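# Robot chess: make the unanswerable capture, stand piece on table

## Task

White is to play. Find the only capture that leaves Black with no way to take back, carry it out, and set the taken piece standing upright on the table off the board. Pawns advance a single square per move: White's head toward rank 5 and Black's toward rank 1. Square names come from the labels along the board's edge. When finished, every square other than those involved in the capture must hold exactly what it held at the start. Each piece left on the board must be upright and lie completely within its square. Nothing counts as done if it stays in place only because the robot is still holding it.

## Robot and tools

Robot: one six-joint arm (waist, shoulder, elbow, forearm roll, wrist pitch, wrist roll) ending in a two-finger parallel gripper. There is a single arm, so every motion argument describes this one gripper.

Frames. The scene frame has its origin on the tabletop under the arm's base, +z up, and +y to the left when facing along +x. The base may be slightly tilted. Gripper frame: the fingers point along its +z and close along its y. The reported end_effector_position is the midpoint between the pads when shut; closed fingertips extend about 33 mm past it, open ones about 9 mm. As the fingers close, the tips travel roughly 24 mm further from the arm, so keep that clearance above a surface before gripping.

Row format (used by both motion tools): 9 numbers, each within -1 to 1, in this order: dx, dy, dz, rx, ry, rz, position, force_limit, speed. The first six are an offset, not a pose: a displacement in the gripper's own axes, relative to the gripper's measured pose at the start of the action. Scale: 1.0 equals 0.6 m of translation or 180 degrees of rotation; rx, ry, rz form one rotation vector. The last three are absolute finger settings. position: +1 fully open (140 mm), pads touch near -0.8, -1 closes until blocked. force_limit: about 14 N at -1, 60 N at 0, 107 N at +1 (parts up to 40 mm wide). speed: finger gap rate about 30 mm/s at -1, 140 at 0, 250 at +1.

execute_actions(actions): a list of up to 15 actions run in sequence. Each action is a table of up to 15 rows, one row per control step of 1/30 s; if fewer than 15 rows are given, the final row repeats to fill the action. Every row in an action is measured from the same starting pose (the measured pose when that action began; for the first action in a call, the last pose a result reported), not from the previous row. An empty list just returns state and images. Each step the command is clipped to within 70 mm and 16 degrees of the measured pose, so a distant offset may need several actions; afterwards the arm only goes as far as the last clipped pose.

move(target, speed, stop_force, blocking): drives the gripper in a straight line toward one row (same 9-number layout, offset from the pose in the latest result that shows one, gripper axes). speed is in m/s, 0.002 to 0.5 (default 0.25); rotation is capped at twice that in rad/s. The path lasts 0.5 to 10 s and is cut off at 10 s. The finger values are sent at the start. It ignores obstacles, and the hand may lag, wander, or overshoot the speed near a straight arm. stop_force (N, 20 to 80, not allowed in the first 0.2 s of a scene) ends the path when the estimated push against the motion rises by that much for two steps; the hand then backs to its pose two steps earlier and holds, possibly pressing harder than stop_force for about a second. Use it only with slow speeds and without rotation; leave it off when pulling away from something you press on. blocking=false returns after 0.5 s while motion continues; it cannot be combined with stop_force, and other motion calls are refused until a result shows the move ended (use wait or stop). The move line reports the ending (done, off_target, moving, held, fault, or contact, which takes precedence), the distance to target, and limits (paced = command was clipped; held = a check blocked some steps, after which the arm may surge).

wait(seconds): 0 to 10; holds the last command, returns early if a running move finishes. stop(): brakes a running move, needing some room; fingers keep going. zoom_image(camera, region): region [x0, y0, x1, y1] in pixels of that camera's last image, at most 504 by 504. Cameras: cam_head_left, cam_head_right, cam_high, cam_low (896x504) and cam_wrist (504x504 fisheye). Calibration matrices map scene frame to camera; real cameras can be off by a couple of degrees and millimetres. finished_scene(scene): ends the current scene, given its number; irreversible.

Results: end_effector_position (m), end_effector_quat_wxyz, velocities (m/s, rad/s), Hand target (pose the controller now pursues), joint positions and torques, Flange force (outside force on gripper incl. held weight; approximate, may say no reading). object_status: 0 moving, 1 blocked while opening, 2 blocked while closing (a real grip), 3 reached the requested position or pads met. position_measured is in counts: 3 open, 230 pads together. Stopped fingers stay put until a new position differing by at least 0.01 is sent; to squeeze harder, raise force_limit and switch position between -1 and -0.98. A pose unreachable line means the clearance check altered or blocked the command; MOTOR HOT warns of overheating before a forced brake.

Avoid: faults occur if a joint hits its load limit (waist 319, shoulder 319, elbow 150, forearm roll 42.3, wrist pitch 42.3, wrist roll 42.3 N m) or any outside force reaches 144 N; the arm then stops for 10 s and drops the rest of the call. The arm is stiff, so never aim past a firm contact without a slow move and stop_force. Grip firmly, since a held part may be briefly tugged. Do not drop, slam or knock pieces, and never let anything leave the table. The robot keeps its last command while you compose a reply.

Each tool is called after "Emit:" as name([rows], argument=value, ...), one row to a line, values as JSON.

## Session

Emit:
execute_actions(actions=[])

Scene clock: 0.00 s.
end_effector_position=(+0.0819, +0.4747, +0.2615) position_measured=3 object_status=3 end_effector_quat_wxyz=(+0.012, +0.756, +0.135, -0.641) end_effector_velocity=(-0.000, +0.000, -0.001) end_effector_angular_velocity=(-0.002, +0.001, +0.001)
Joint positions: [0.881 0.474 1.901 0.743 1.981 1.912]
Joint velocities: [ 0.001  0.002 -0.001 -0.    -0.     0.001]
Joint torques (N m, as the joint torque sensors report them, + toward a larger angle): no reading
Flange force (N, the push that the arm receives, along the gripper's own x y z axes): no reading
Hand target: +0.082, +0.475, +0.262; +0.012, +0.756, +0.135, -0.641
camera_calibration (this result's frames):
cam_wrist: T_world_to_cam=[[0.196807, -0.946502, -0.255734, 0.503466], [0.271922, -0.197909, 0.941749, -0.180741], [-0.941979, -0.254883, 0.218425, 0.335865], [0, 0, 0, 1]] pos_world=[0.26644, 0.526368, 0.225604]

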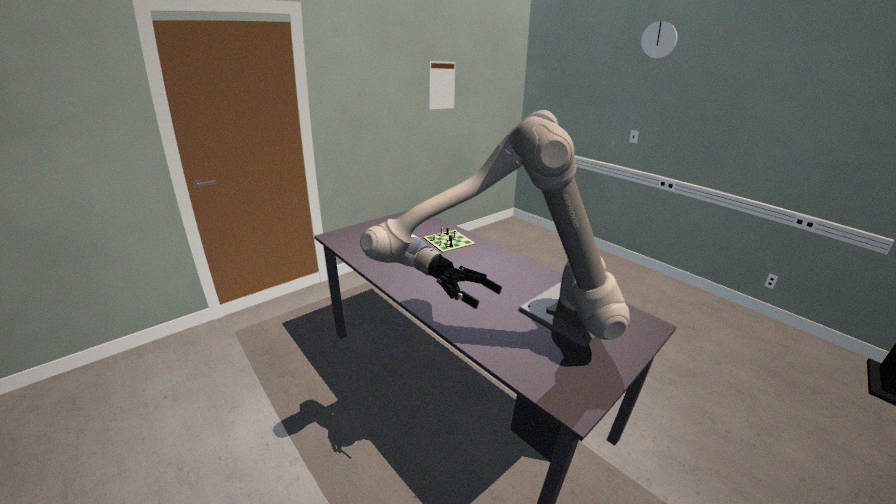

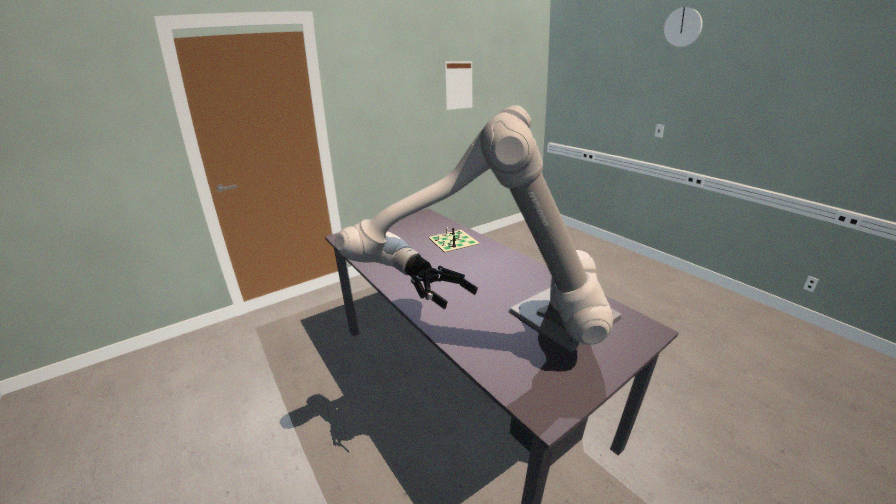

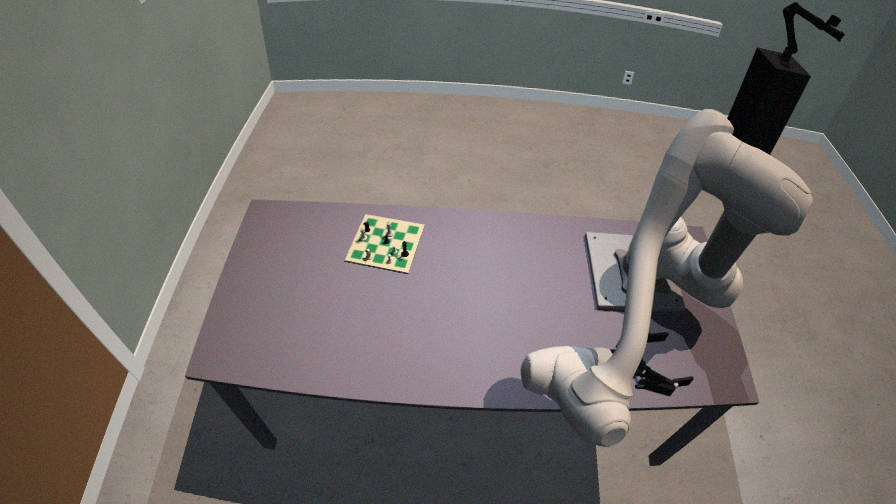

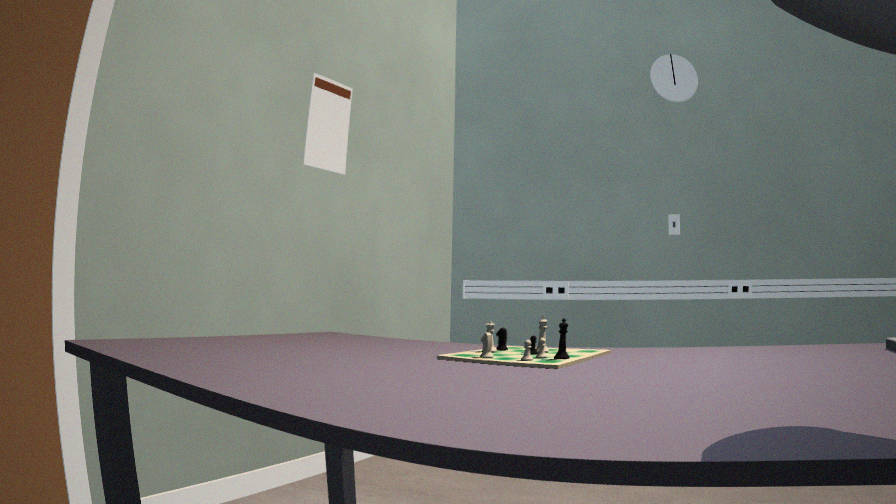

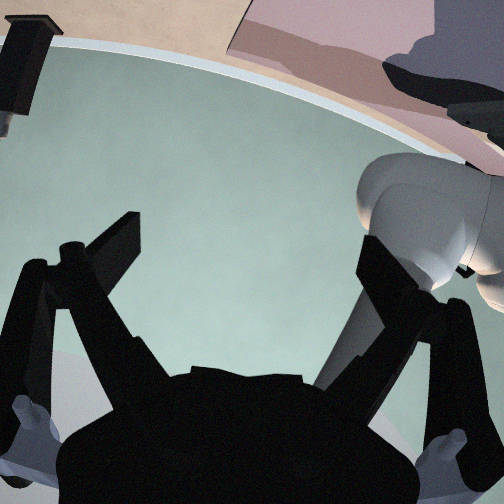

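Emit:
zoom_image(camera="cam_high", region=[335, 200, 435, 285])

Emit:
zoom_image(camera="cam_low", region=[465, 305, 585, 375])

Emit:
zoom_image(camera="cam_head_right", region=[420, 215, 490, 260])

Region (335, 200, 435, 285) of cam_high's 896x504 image, scaled by 5.040, with more detail than that image has; it fills the top 428 rows of this view, and the rest is white.

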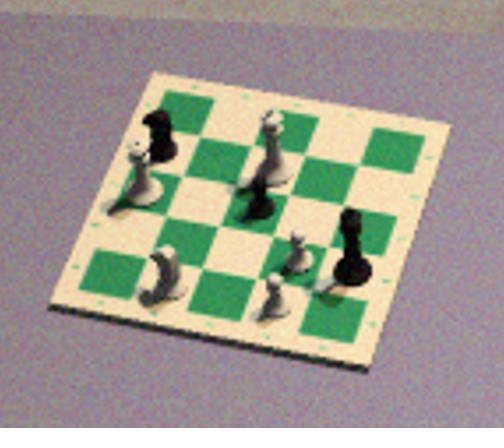

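Region (465, 305, 585, 375) of cam_low's 896x504 image, scaled by 4.200, with more detail than that image has; it fills the top 294 rows of this view, and the rest is white.

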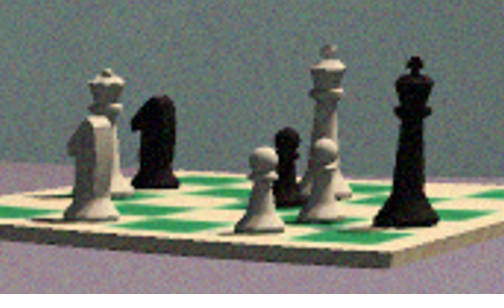

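Region (420, 215, 490, 260) of cam_head_right's 896x504 image, scaled by 7.200, with more detail than that image has; it fills the top 324 rows of this view, and the rest is white.

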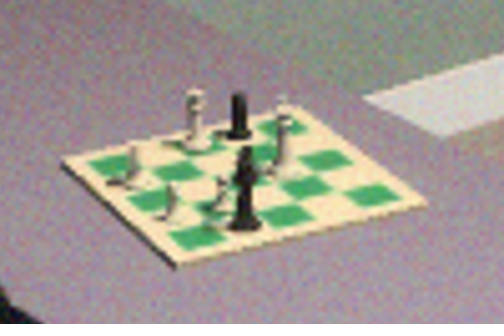

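Emit:
move(target=[0.1341, 0.9757, -0.8753, 0.0866, 0.4424, 0.1858, -0.38, 0.3, -0.3], speed=0.45)

Scene clock: 42.27 s.
end_effector_position=(+0.7288, +0.0265, +0.1871) position_measured=177 object_status=3 end_effector_quat_wxyz=(-0.000, +0.985, -0.174, +0.001) end_effector_velocity=(+0.000, +0.001, +0.000) end_effector_angular_velocity=(+0.003, -0.000, -0.001)
Joint positions: [-0.008  0.359  1.639 -0.001  1.139  1.911]
Joint velocities: [-0.    -0.    -0.001  0.003  0.    -0.   ]
Joint torques (N m, as the joint torque sensors report them, + toward a larger angle): [ -2.33 -74.15 -39.43   3.61   0.39   0.32]
Flange force (N, the push that the arm receives, along the gripper's own x y z axes): [-5.5 -1.5 1.6]
Hand target: +0.729, +0.027, +0.187; -0.000, +0.985, -0.174, +0.001
Off the commanded pose: 0.000 m, 0 deg.
move: done; limits=paced
camera_calibration (this result's frames):
cam_wrist: T_world_to_cam=[[-0.248895, -0.967832, -0.0367657, 0.217342], [-0.894417, 0.21512, 0.392098, 0.566635], [-0.371576, 0.130475, -0.919188, 0.634177], [0, 0, 0, 1]] pos_world=[0.796548, 0.00571213, 0.368742]

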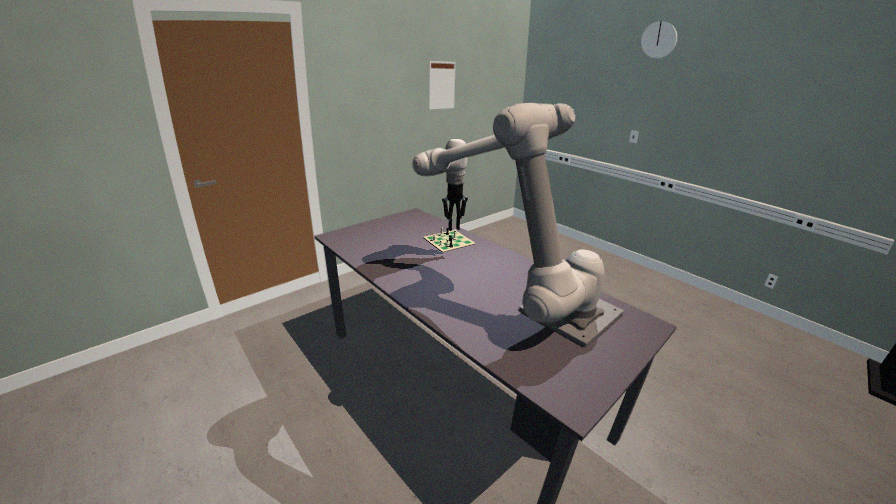

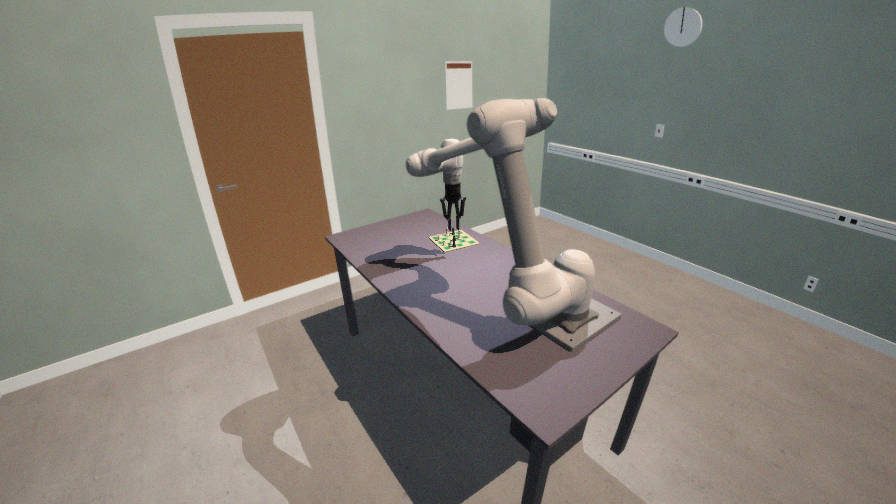

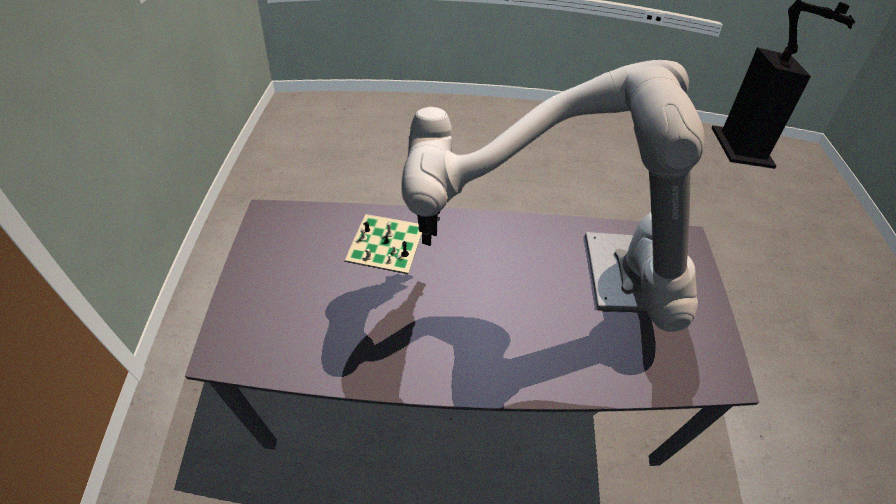

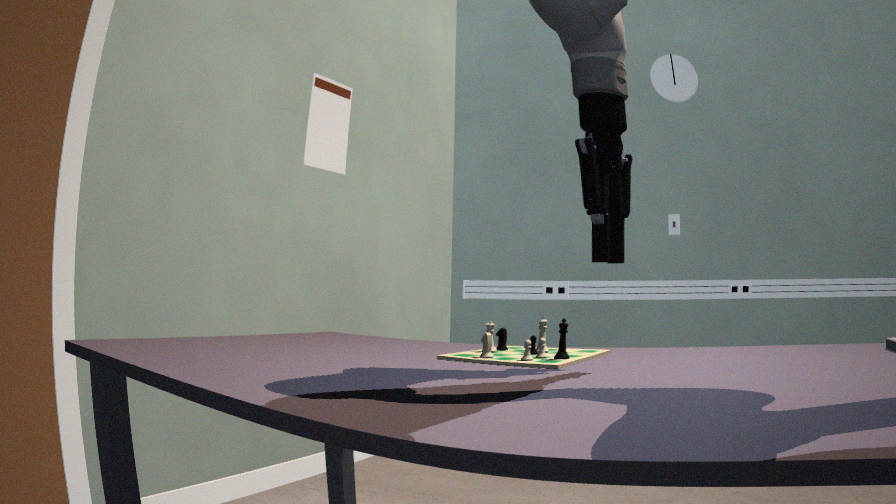

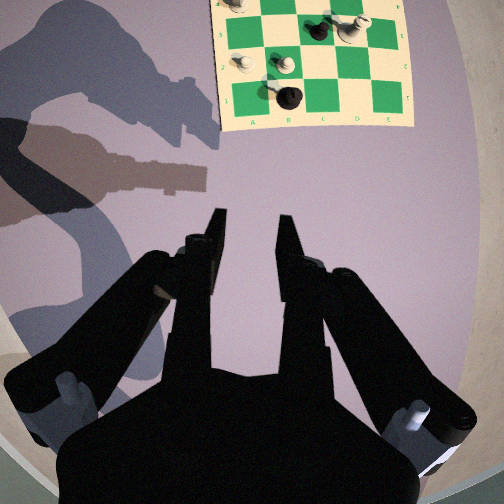

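Emit:
move(target=[0.4456, 0.1172, 0.1085, 0, 0, 0, -0.38, 0.3, -0.3], speed=0.35)

Emit:
zoom_image(camera="cam_wrist", region=[180, 140, 320, 280])

Emit:
zoom_image(camera="cam_low", region=[460, 280, 560, 370])

Scene clock: 53.27 s.
end_effector_position=(+0.9561, -0.1309, +0.1226) position_measured=177 object_status=3 end_effector_quat_wxyz=(+0.000, +0.985, -0.174, +0.001) end_effector_velocity=(+0.001, +0.002, -0.002) end_effector_angular_velocity=(+0.000, +0.001, +0.003)
Joint positions: [-0.169  0.762  1.106 -0.     1.27   1.75 ]
Joint velocities: [ 0.002  0.004 -0.004 -0.     0.001 -0.002]
Joint torques (N m, as the joint torque sensors report them, + toward a larger angle): [  -3.06 -112.1   -40.96    3.98    0.19    0.23]
Flange force (N, the push that the arm receives, along the gripper's own x y z axes): [-3.1 -3.0 2.3]
Hand target: +0.956, -0.131, +0.123; +0.000, +0.985, -0.174, +0.001
Off the commanded pose: 0.001 m, 0 deg.
move: done
camera_calibration (this result's frames):
cam_wrist: T_world_to_cam=[[-0.248777, -0.967869, -0.0366065, 0.119028], [-0.89452, 0.215103, 0.391873, 0.829238], [-0.371407, 0.130234, -0.919291, 0.679699], [0, 0, 0, 1]] pos_world=[1.02383, -0.151688, 0.304242]

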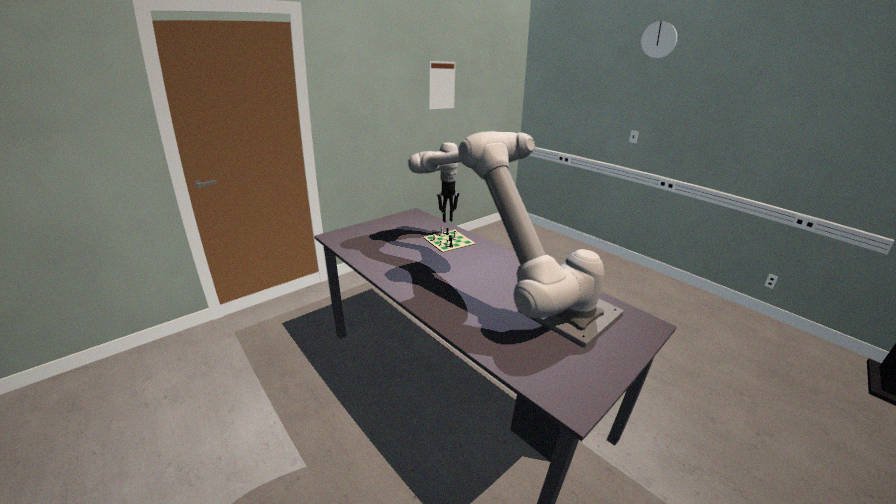

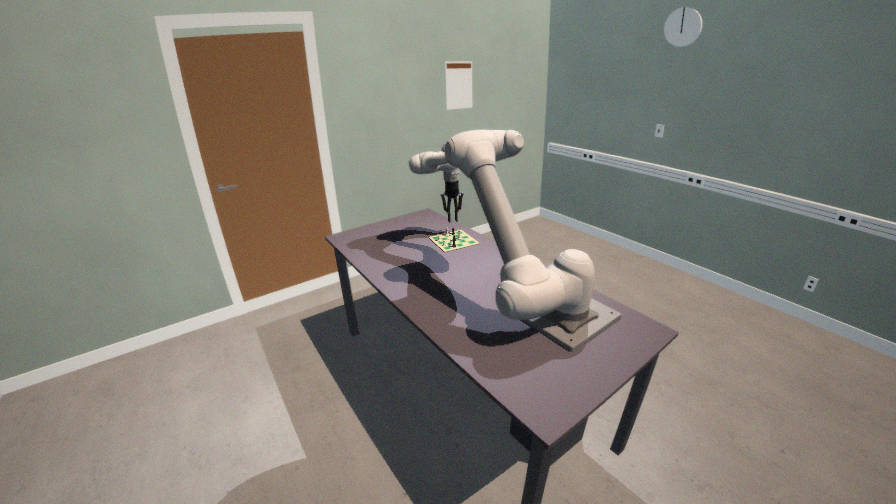

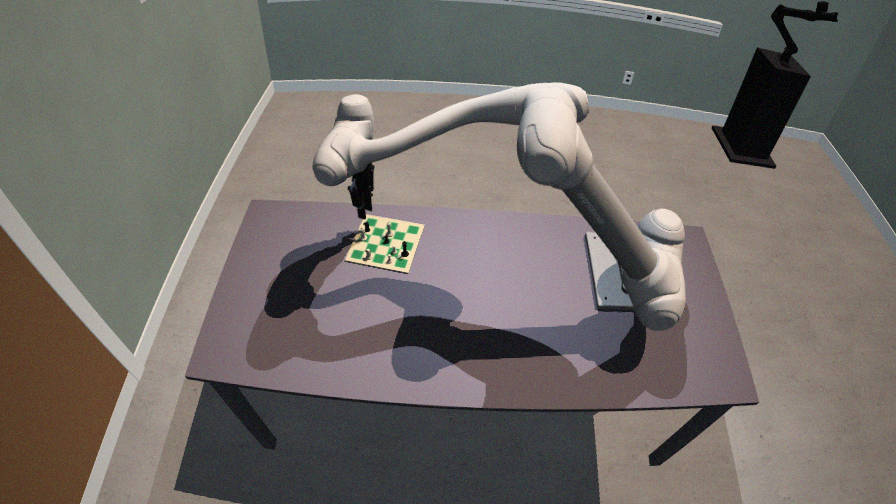

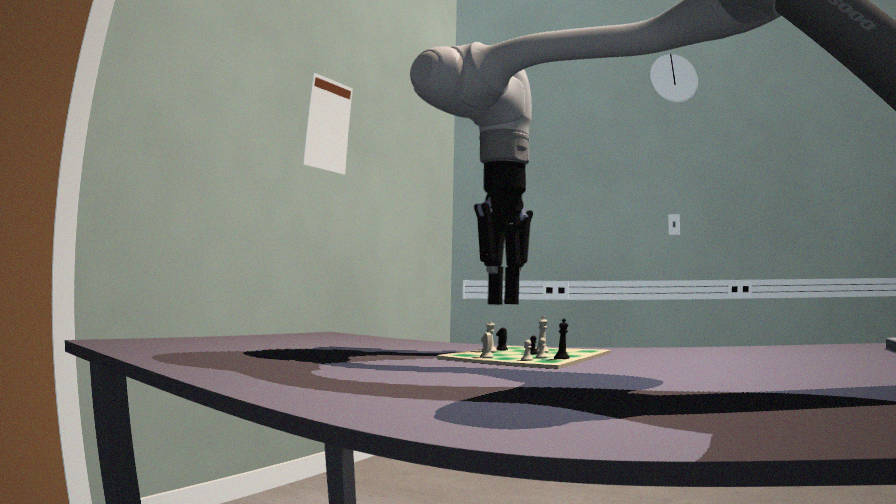

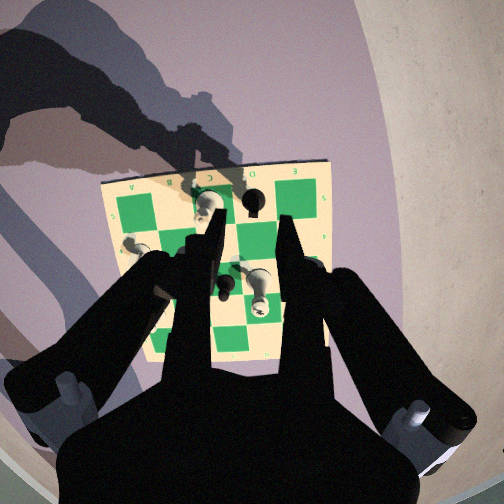

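Region (180, 140, 320, 280) of cam_wrist's 504x504 image, scaled by 3.600, with more detail than that image has.

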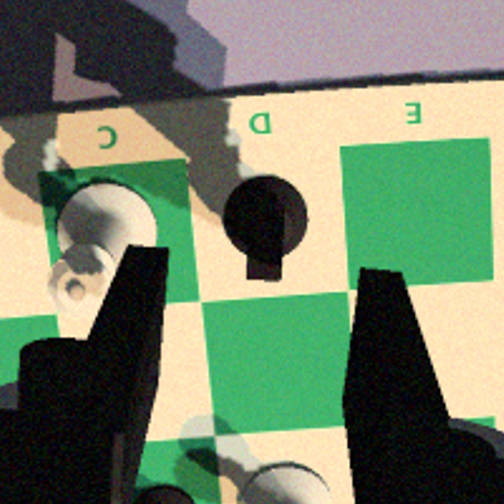

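Region (460, 280, 560, 370) of cam_low's 896x504 image, scaled by 5.040, with more detail than that image has; it fills the top 454 rows of this view, and the rest is white.

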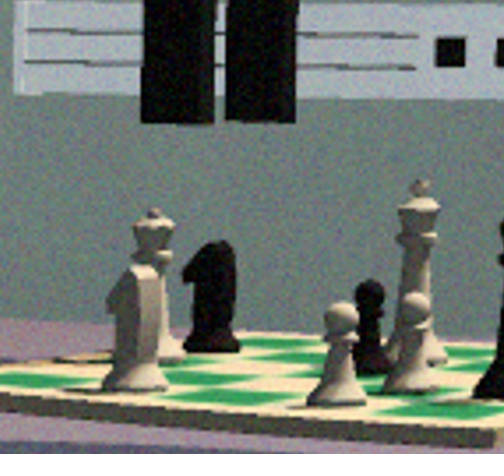

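Emit:
zoom_image(camera="cam_wrist", region=[215, 175, 295, 255])

Emit:
zoom_image(camera="cam_wrist", region=[234, 182, 274, 222])

Region (215, 175, 295, 255) of cam_wrist's 504x504 image, scaled by 6.300, with more detail than that image has.

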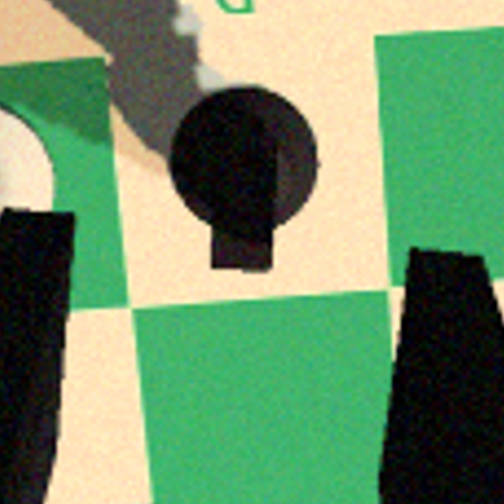

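Region (234, 182, 274, 222) of cam_wrist's 504x504 image, scaled by 12.600, with more detail than that image has.

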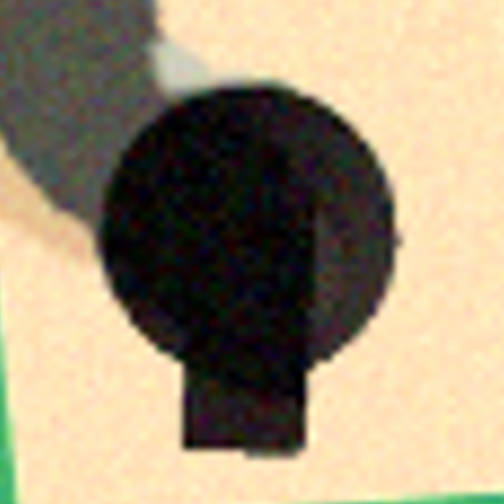

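Emit:
move(target=[0.0008, 0.002, 0.1035, 0, 0, -0.014, -0.5, 0.3, 0], speed=0.12)

Emit:
zoom_image(camera="cam_wrist", region=[170, 170, 310, 290])

Emit:
zoom_image(camera="cam_low", region=[460, 280, 560, 370])

Scene clock: 78.97 s.
end_effector_position=(+0.9562, -0.1323, +0.0606) position_measured=192 object_status=3 end_effector_quat_wxyz=(+0.000, +0.988, -0.153, +0.001) end_effector_velocity=(+0.000, -0.000, -0.002) end_effector_angular_velocity=(+0.000, +0.000, +0.001)
Joint positions: [-0.17   0.799  1.154 -0.     1.183  1.704]
Joint velocities: [ 0.     0.002 -0.    -0.    -0.002 -0.001]
Joint torques (N m, as the joint torque sensors report them, + toward a larger angle): [  -3.01 -113.57  -40.45    3.83    0.09    0.17]
Flange force (N, the push that the arm receives, along the gripper's own x y z axes): [-4.7 -2.5 2.2]
Hand target: +0.956, -0.132, +0.060; +0.000, +0.988, -0.153, +0.001
Off the commanded pose: 0.000 m, 0 deg.
move: done
camera_calibration (this result's frames):
cam_wrist: T_world_to_cam=[[-0.206106, -0.977845, -0.0365959, 0.0733836], [-0.90311, 0.17569, 0.391822, 0.856978], [-0.376712, 0.113807, -0.919313, 0.625857], [0, 0, 0, 1]] pos_world=[1.02484, -0.150031, 0.242261]

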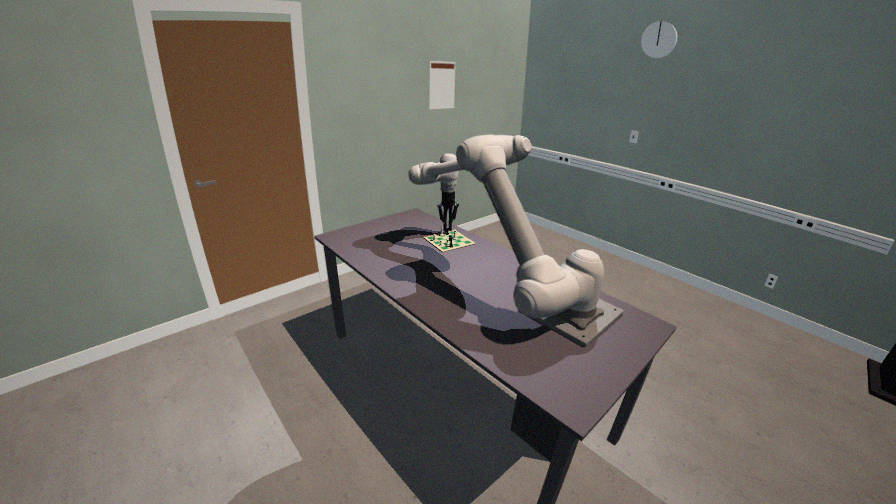

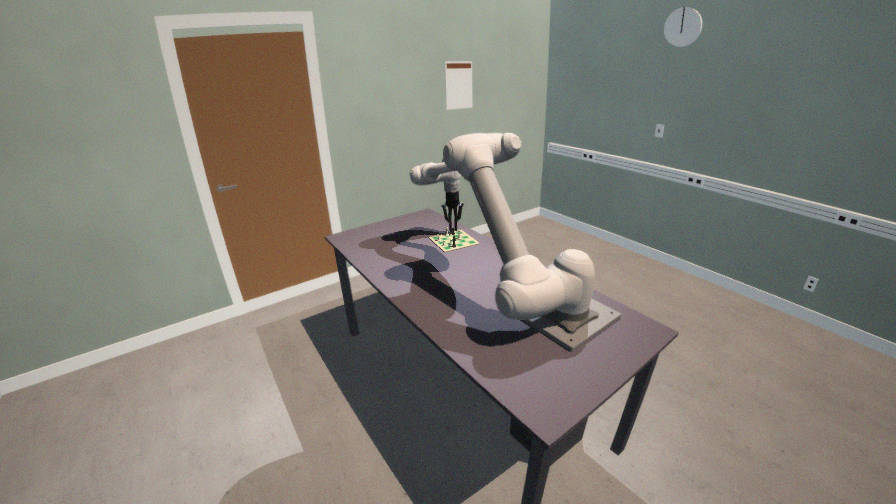

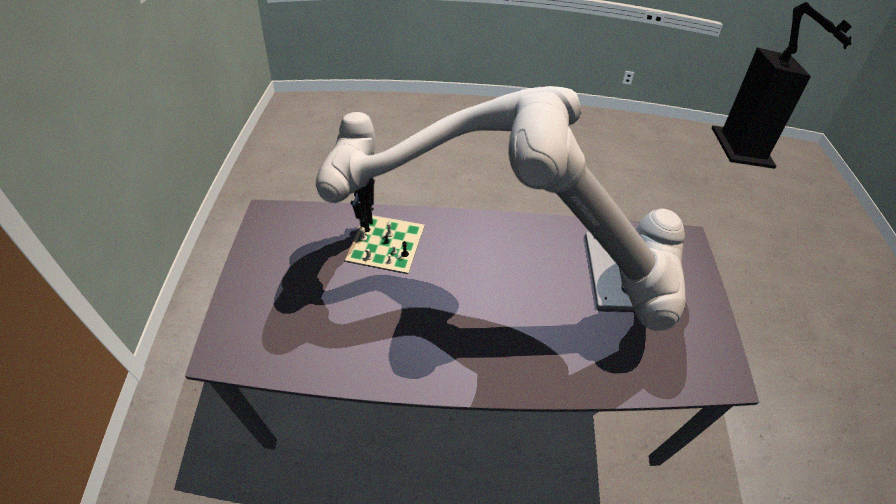

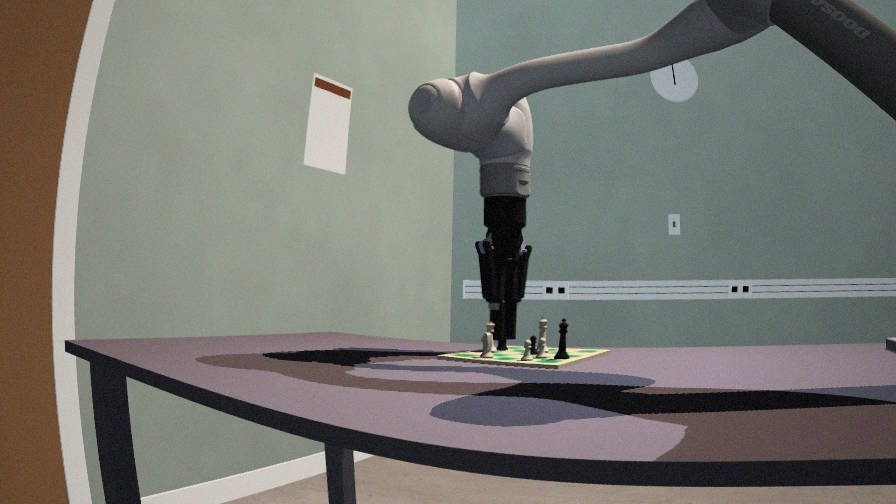

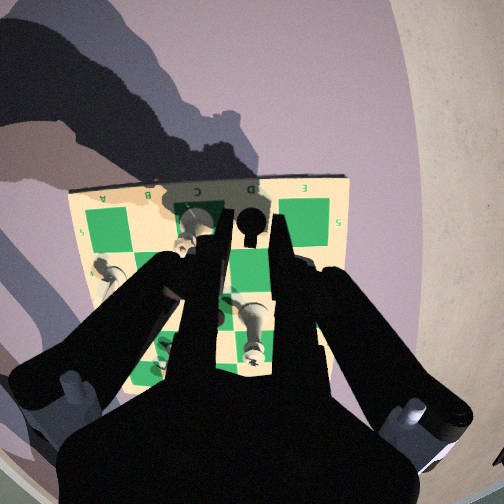

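Region (170, 170, 310, 290) of cam_wrist's 504x504 image, scaled by 3.600, with more detail than that image has; it fills the top 432 rows of this view, and the rest is white.

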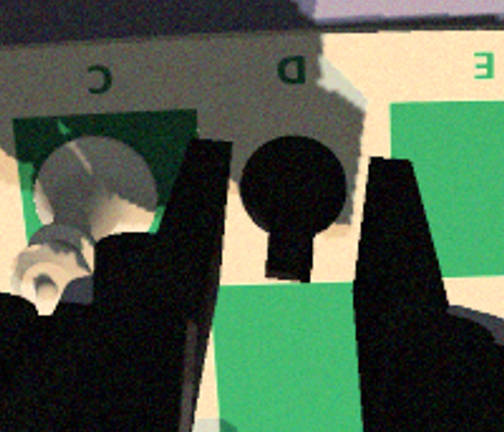

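Region (460, 280, 560, 370) of cam_low's 896x504 image, scaled by 5.040, with more detail than that image has; it fills the top 454 rows of this view, and the rest is white.

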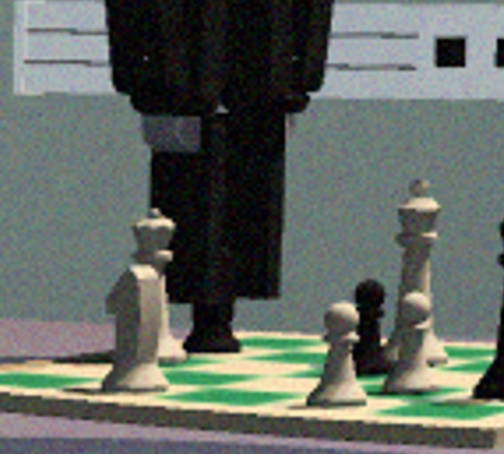

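Emit:
execute_actions([
  [[0,0,0,0,0,0,-1,0.2,-0.6]],
  [[0,0,0,0,0,0,-1,0.2,-0.6],[0,0,-0.001,0,0,0,-1,0.2,-0.6],[0,0,-0.003,0,0,0,-1,0.2,-0.6],[0,0,-0.0055,0,0,0,-1,0.2,-0.6],[0,0,-0.0085,0,0,0,-1,0.2,-0.6],[0,0,-0.0115,0,0,0,-1,0.2,-0.6],[0,0,-0.0145,0,0,0,-1,0.2,-0.6],[0,0,-0.017,0,0,0,-1,0.2,-0.6],[0,0,-0.019,0,0,0,-1,0.2,-0.6],[0,0,-0.02,0,0,0,-1,0.2,-0.6]],
])

Emit:
zoom_image(camera="cam_low", region=[460, 280, 560, 370])

Scene clock: 107.23 s.
end_effector_position=(+0.9562, -0.1323, +0.0723) position_measured=224 object_status=2 end_effector_quat_wxyz=(+0.000, +0.988, -0.153, +0.001) end_effector_velocity=(-0.000, -0.000, +0.003) end_effector_angular_velocity=(-0.000, +0.001, -0.001)
Joint positions: [-0.17   0.792  1.146 -0.     1.199  1.704]
Joint velocities: [-0.    -0.002 -0.002 -0.     0.005  0.001]
Joint torques (N m, as the joint torque sensors report them, + toward a larger angle): [  -4.32 -116.99  -38.06    3.98    0.07    0.4 ]
Flange force (N, the push that the arm receives, along the gripper's own x y z axes): [8.1 -5.7 2.0]
Flange force at the end of the 1st action (N, along the gripper's axes at the end of the call): [-3.6 -1.4 -1.7]
Hand target: +0.956, -0.132, +0.072; +0.000, +0.988, -0.153, +0.001
Off the commanded pose: 0.000 m, 0 deg.
camera_calibration (this result's frames):
cam_wrist: T_world_to_cam=[[-0.206042, -0.977862, -0.0365143, 0.0737044], [-0.903099, 0.175656, 0.391864, 0.852363], [-0.376775, 0.113716, -0.919298, 0.636593], [0, 0, 0, 1]] pos_world=[1.02481, -0.150041, 0.2539]

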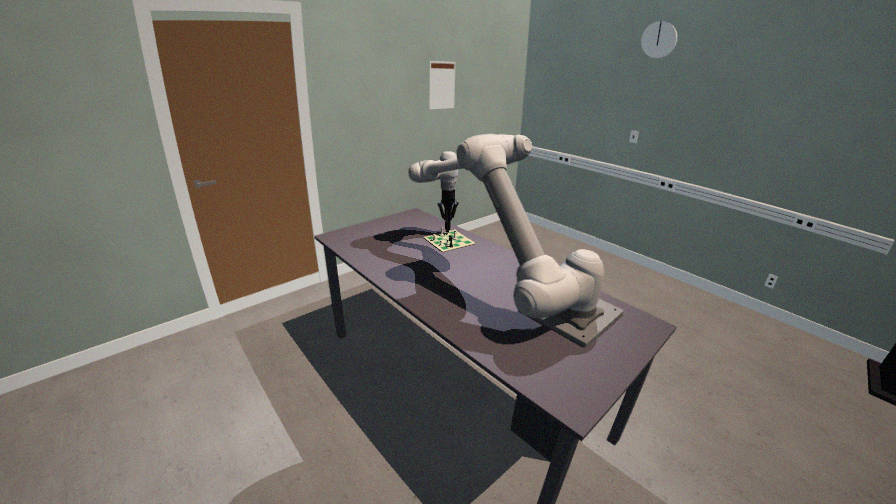

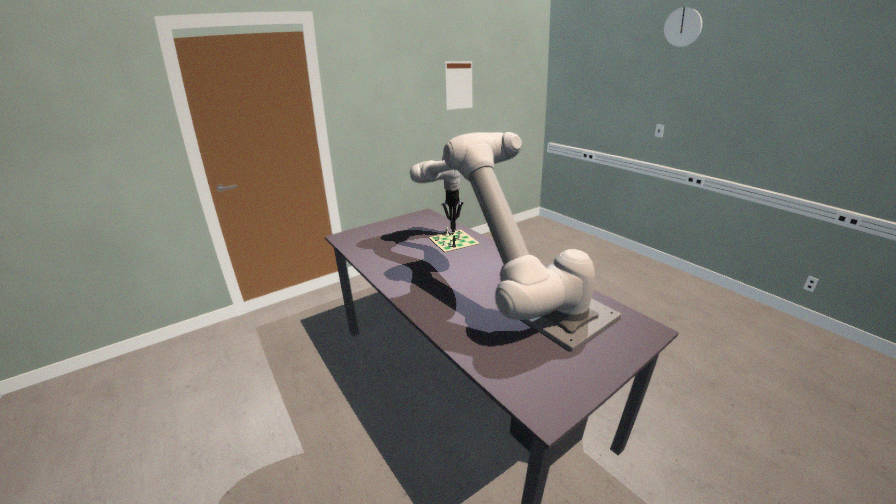

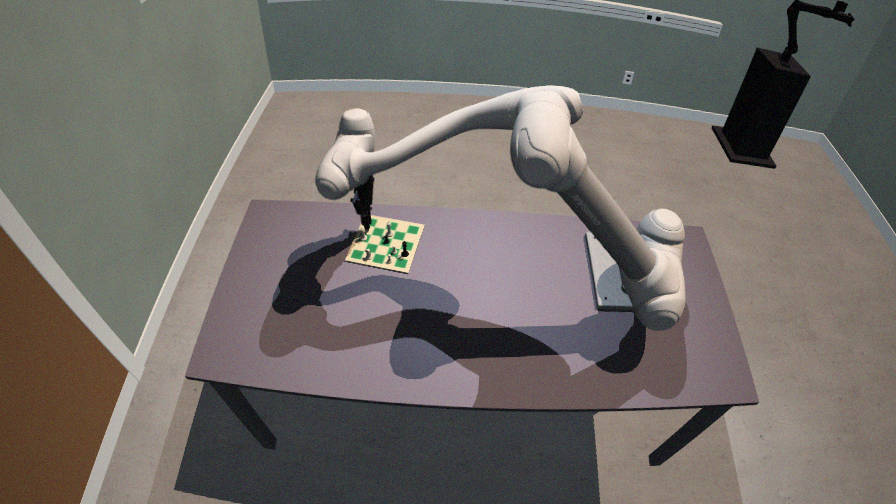

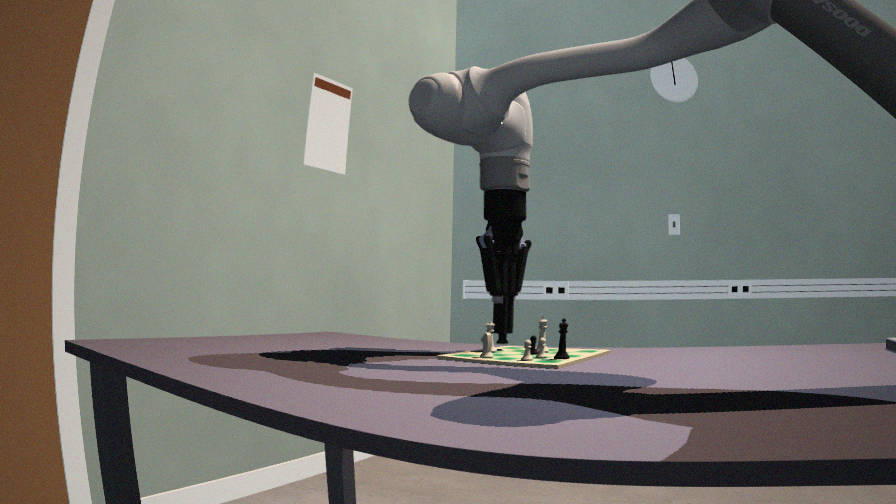

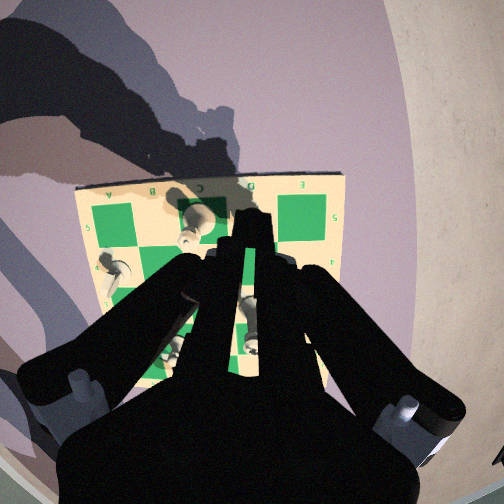

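Region (460, 280, 560, 370) of cam_low's 896x504 image, scaled by 5.040, with more detail than that image has; it fills the top 454 rows of this view, and the rest is white.

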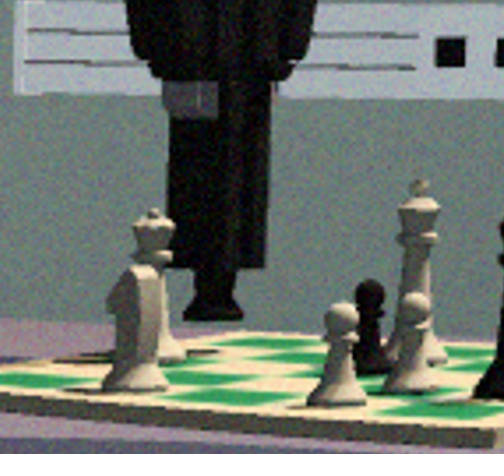

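Emit:
move(target=[0.1, -0.0683, 0.0213, 0, 0, 0, -1, 0.2, -0.6], speed=0.13)

Emit:
zoom_image(camera="cam_low", region=[420, 290, 510, 370])

Scene clock: 111.77 s.
end_effector_position=(+1.0257, -0.1112, +0.0596) position_measured=224 object_status=2 end_effector_quat_wxyz=(-0.000, +0.988, -0.153, +0.001) end_effector_velocity=(+0.000, +0.003, -0.001) end_effector_angular_velocity=(+0.000, +0.002, +0.001)
Joint positions: [-0.138  0.917  0.934 -0.     1.286  1.736]
Joint velocities: [ 0.003  0.002 -0.002 -0.     0.002  0.001]
Joint torques (N m, as the joint torque sensors report them, + toward a larger angle): [  -2.32 -124.12  -41.69    3.93    0.14    0.2 ]
Flange force (N, the push that the arm receives, along the gripper's own x y z axes): [-4.0 -1.9 2.7]
Hand target: +1.026, -0.111, +0.060; +0.000, +0.988, -0.153, +0.001
Off the commanded pose: 0.000 m, 0 deg.
move: done
camera_calibration (this result's frames):
cam_wrist: T_world_to_cam=[[-0.206015, -0.977862, -0.0366531, 0.108168], [-0.903132, 0.175585, 0.39182, 0.916387], [-0.37671, 0.113824, -0.919311, 0.648711], [0, 0, 0, 1]] pos_world=[1.09428, -0.128969, 0.241273]

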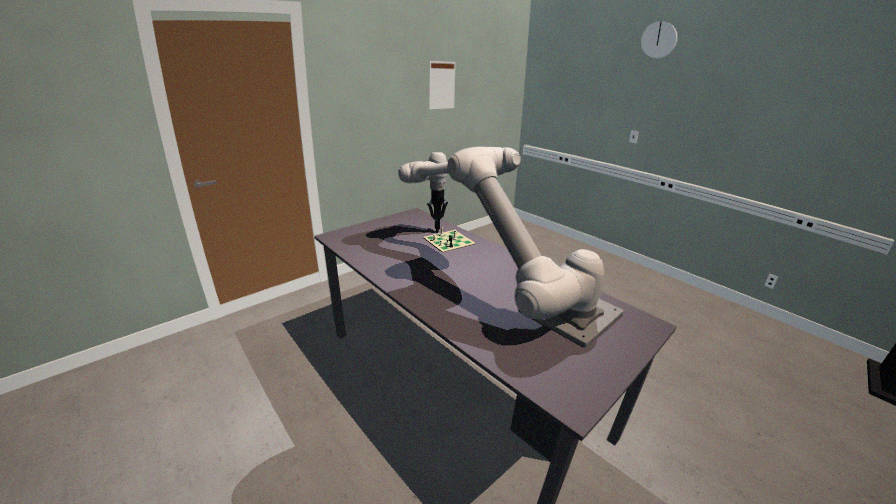

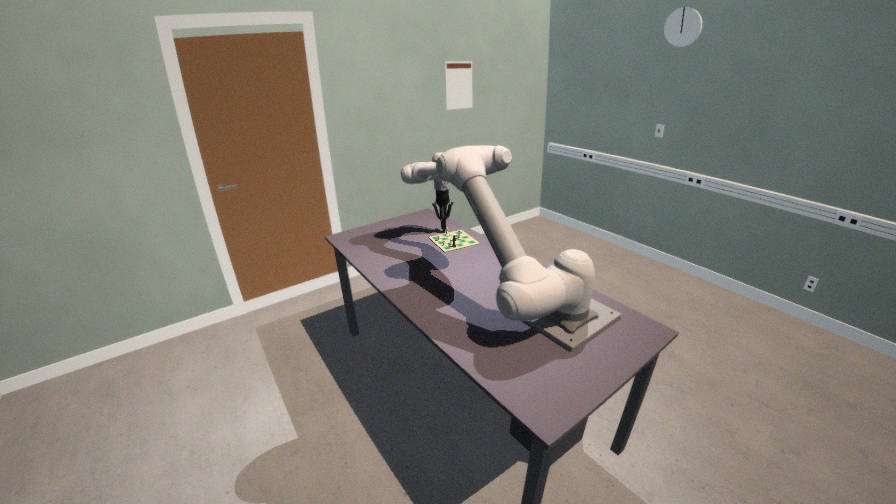

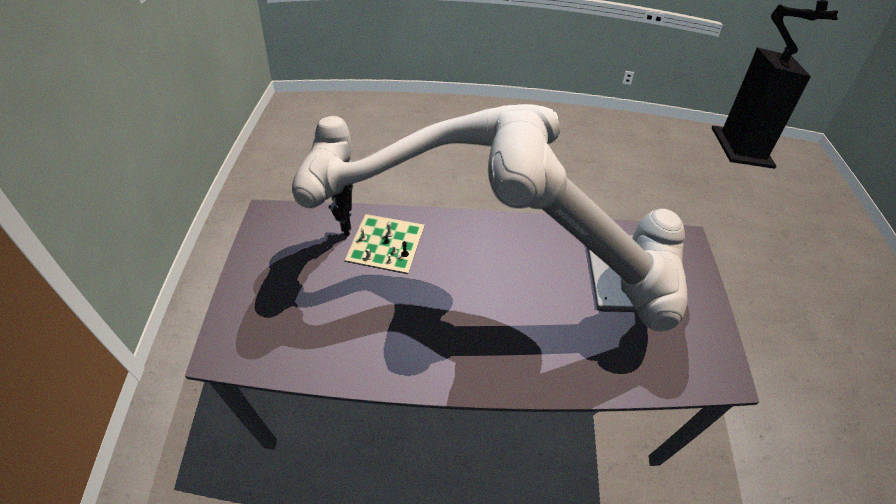

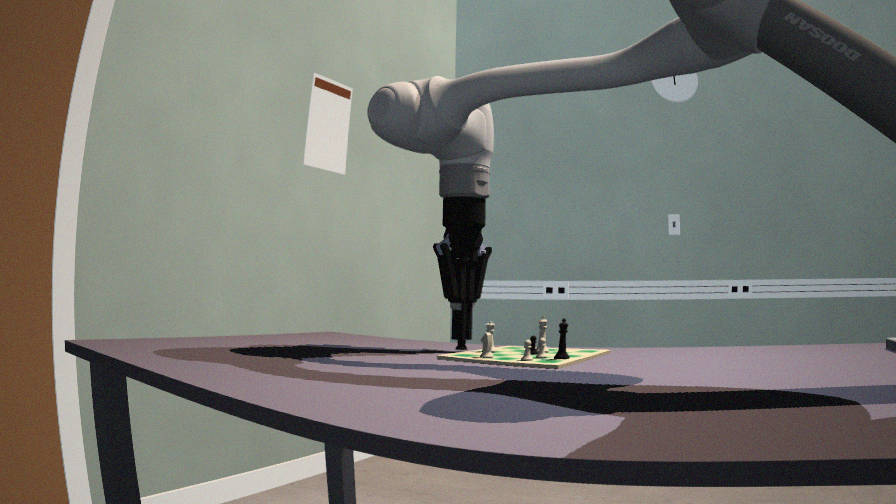

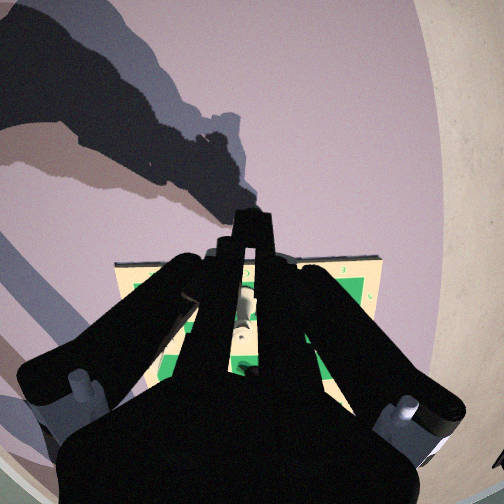

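Region (420, 290, 510, 370) of cam_low's 896x504 image, scaled by 5.600, with more detail than that image has.

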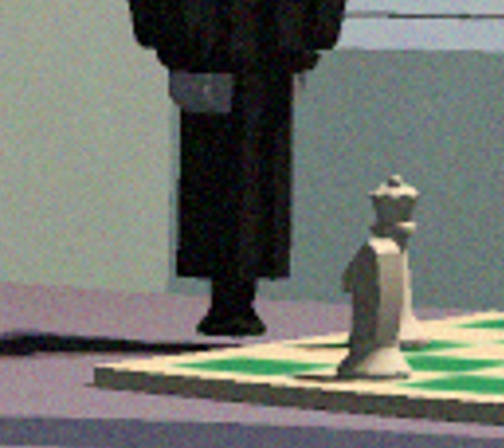

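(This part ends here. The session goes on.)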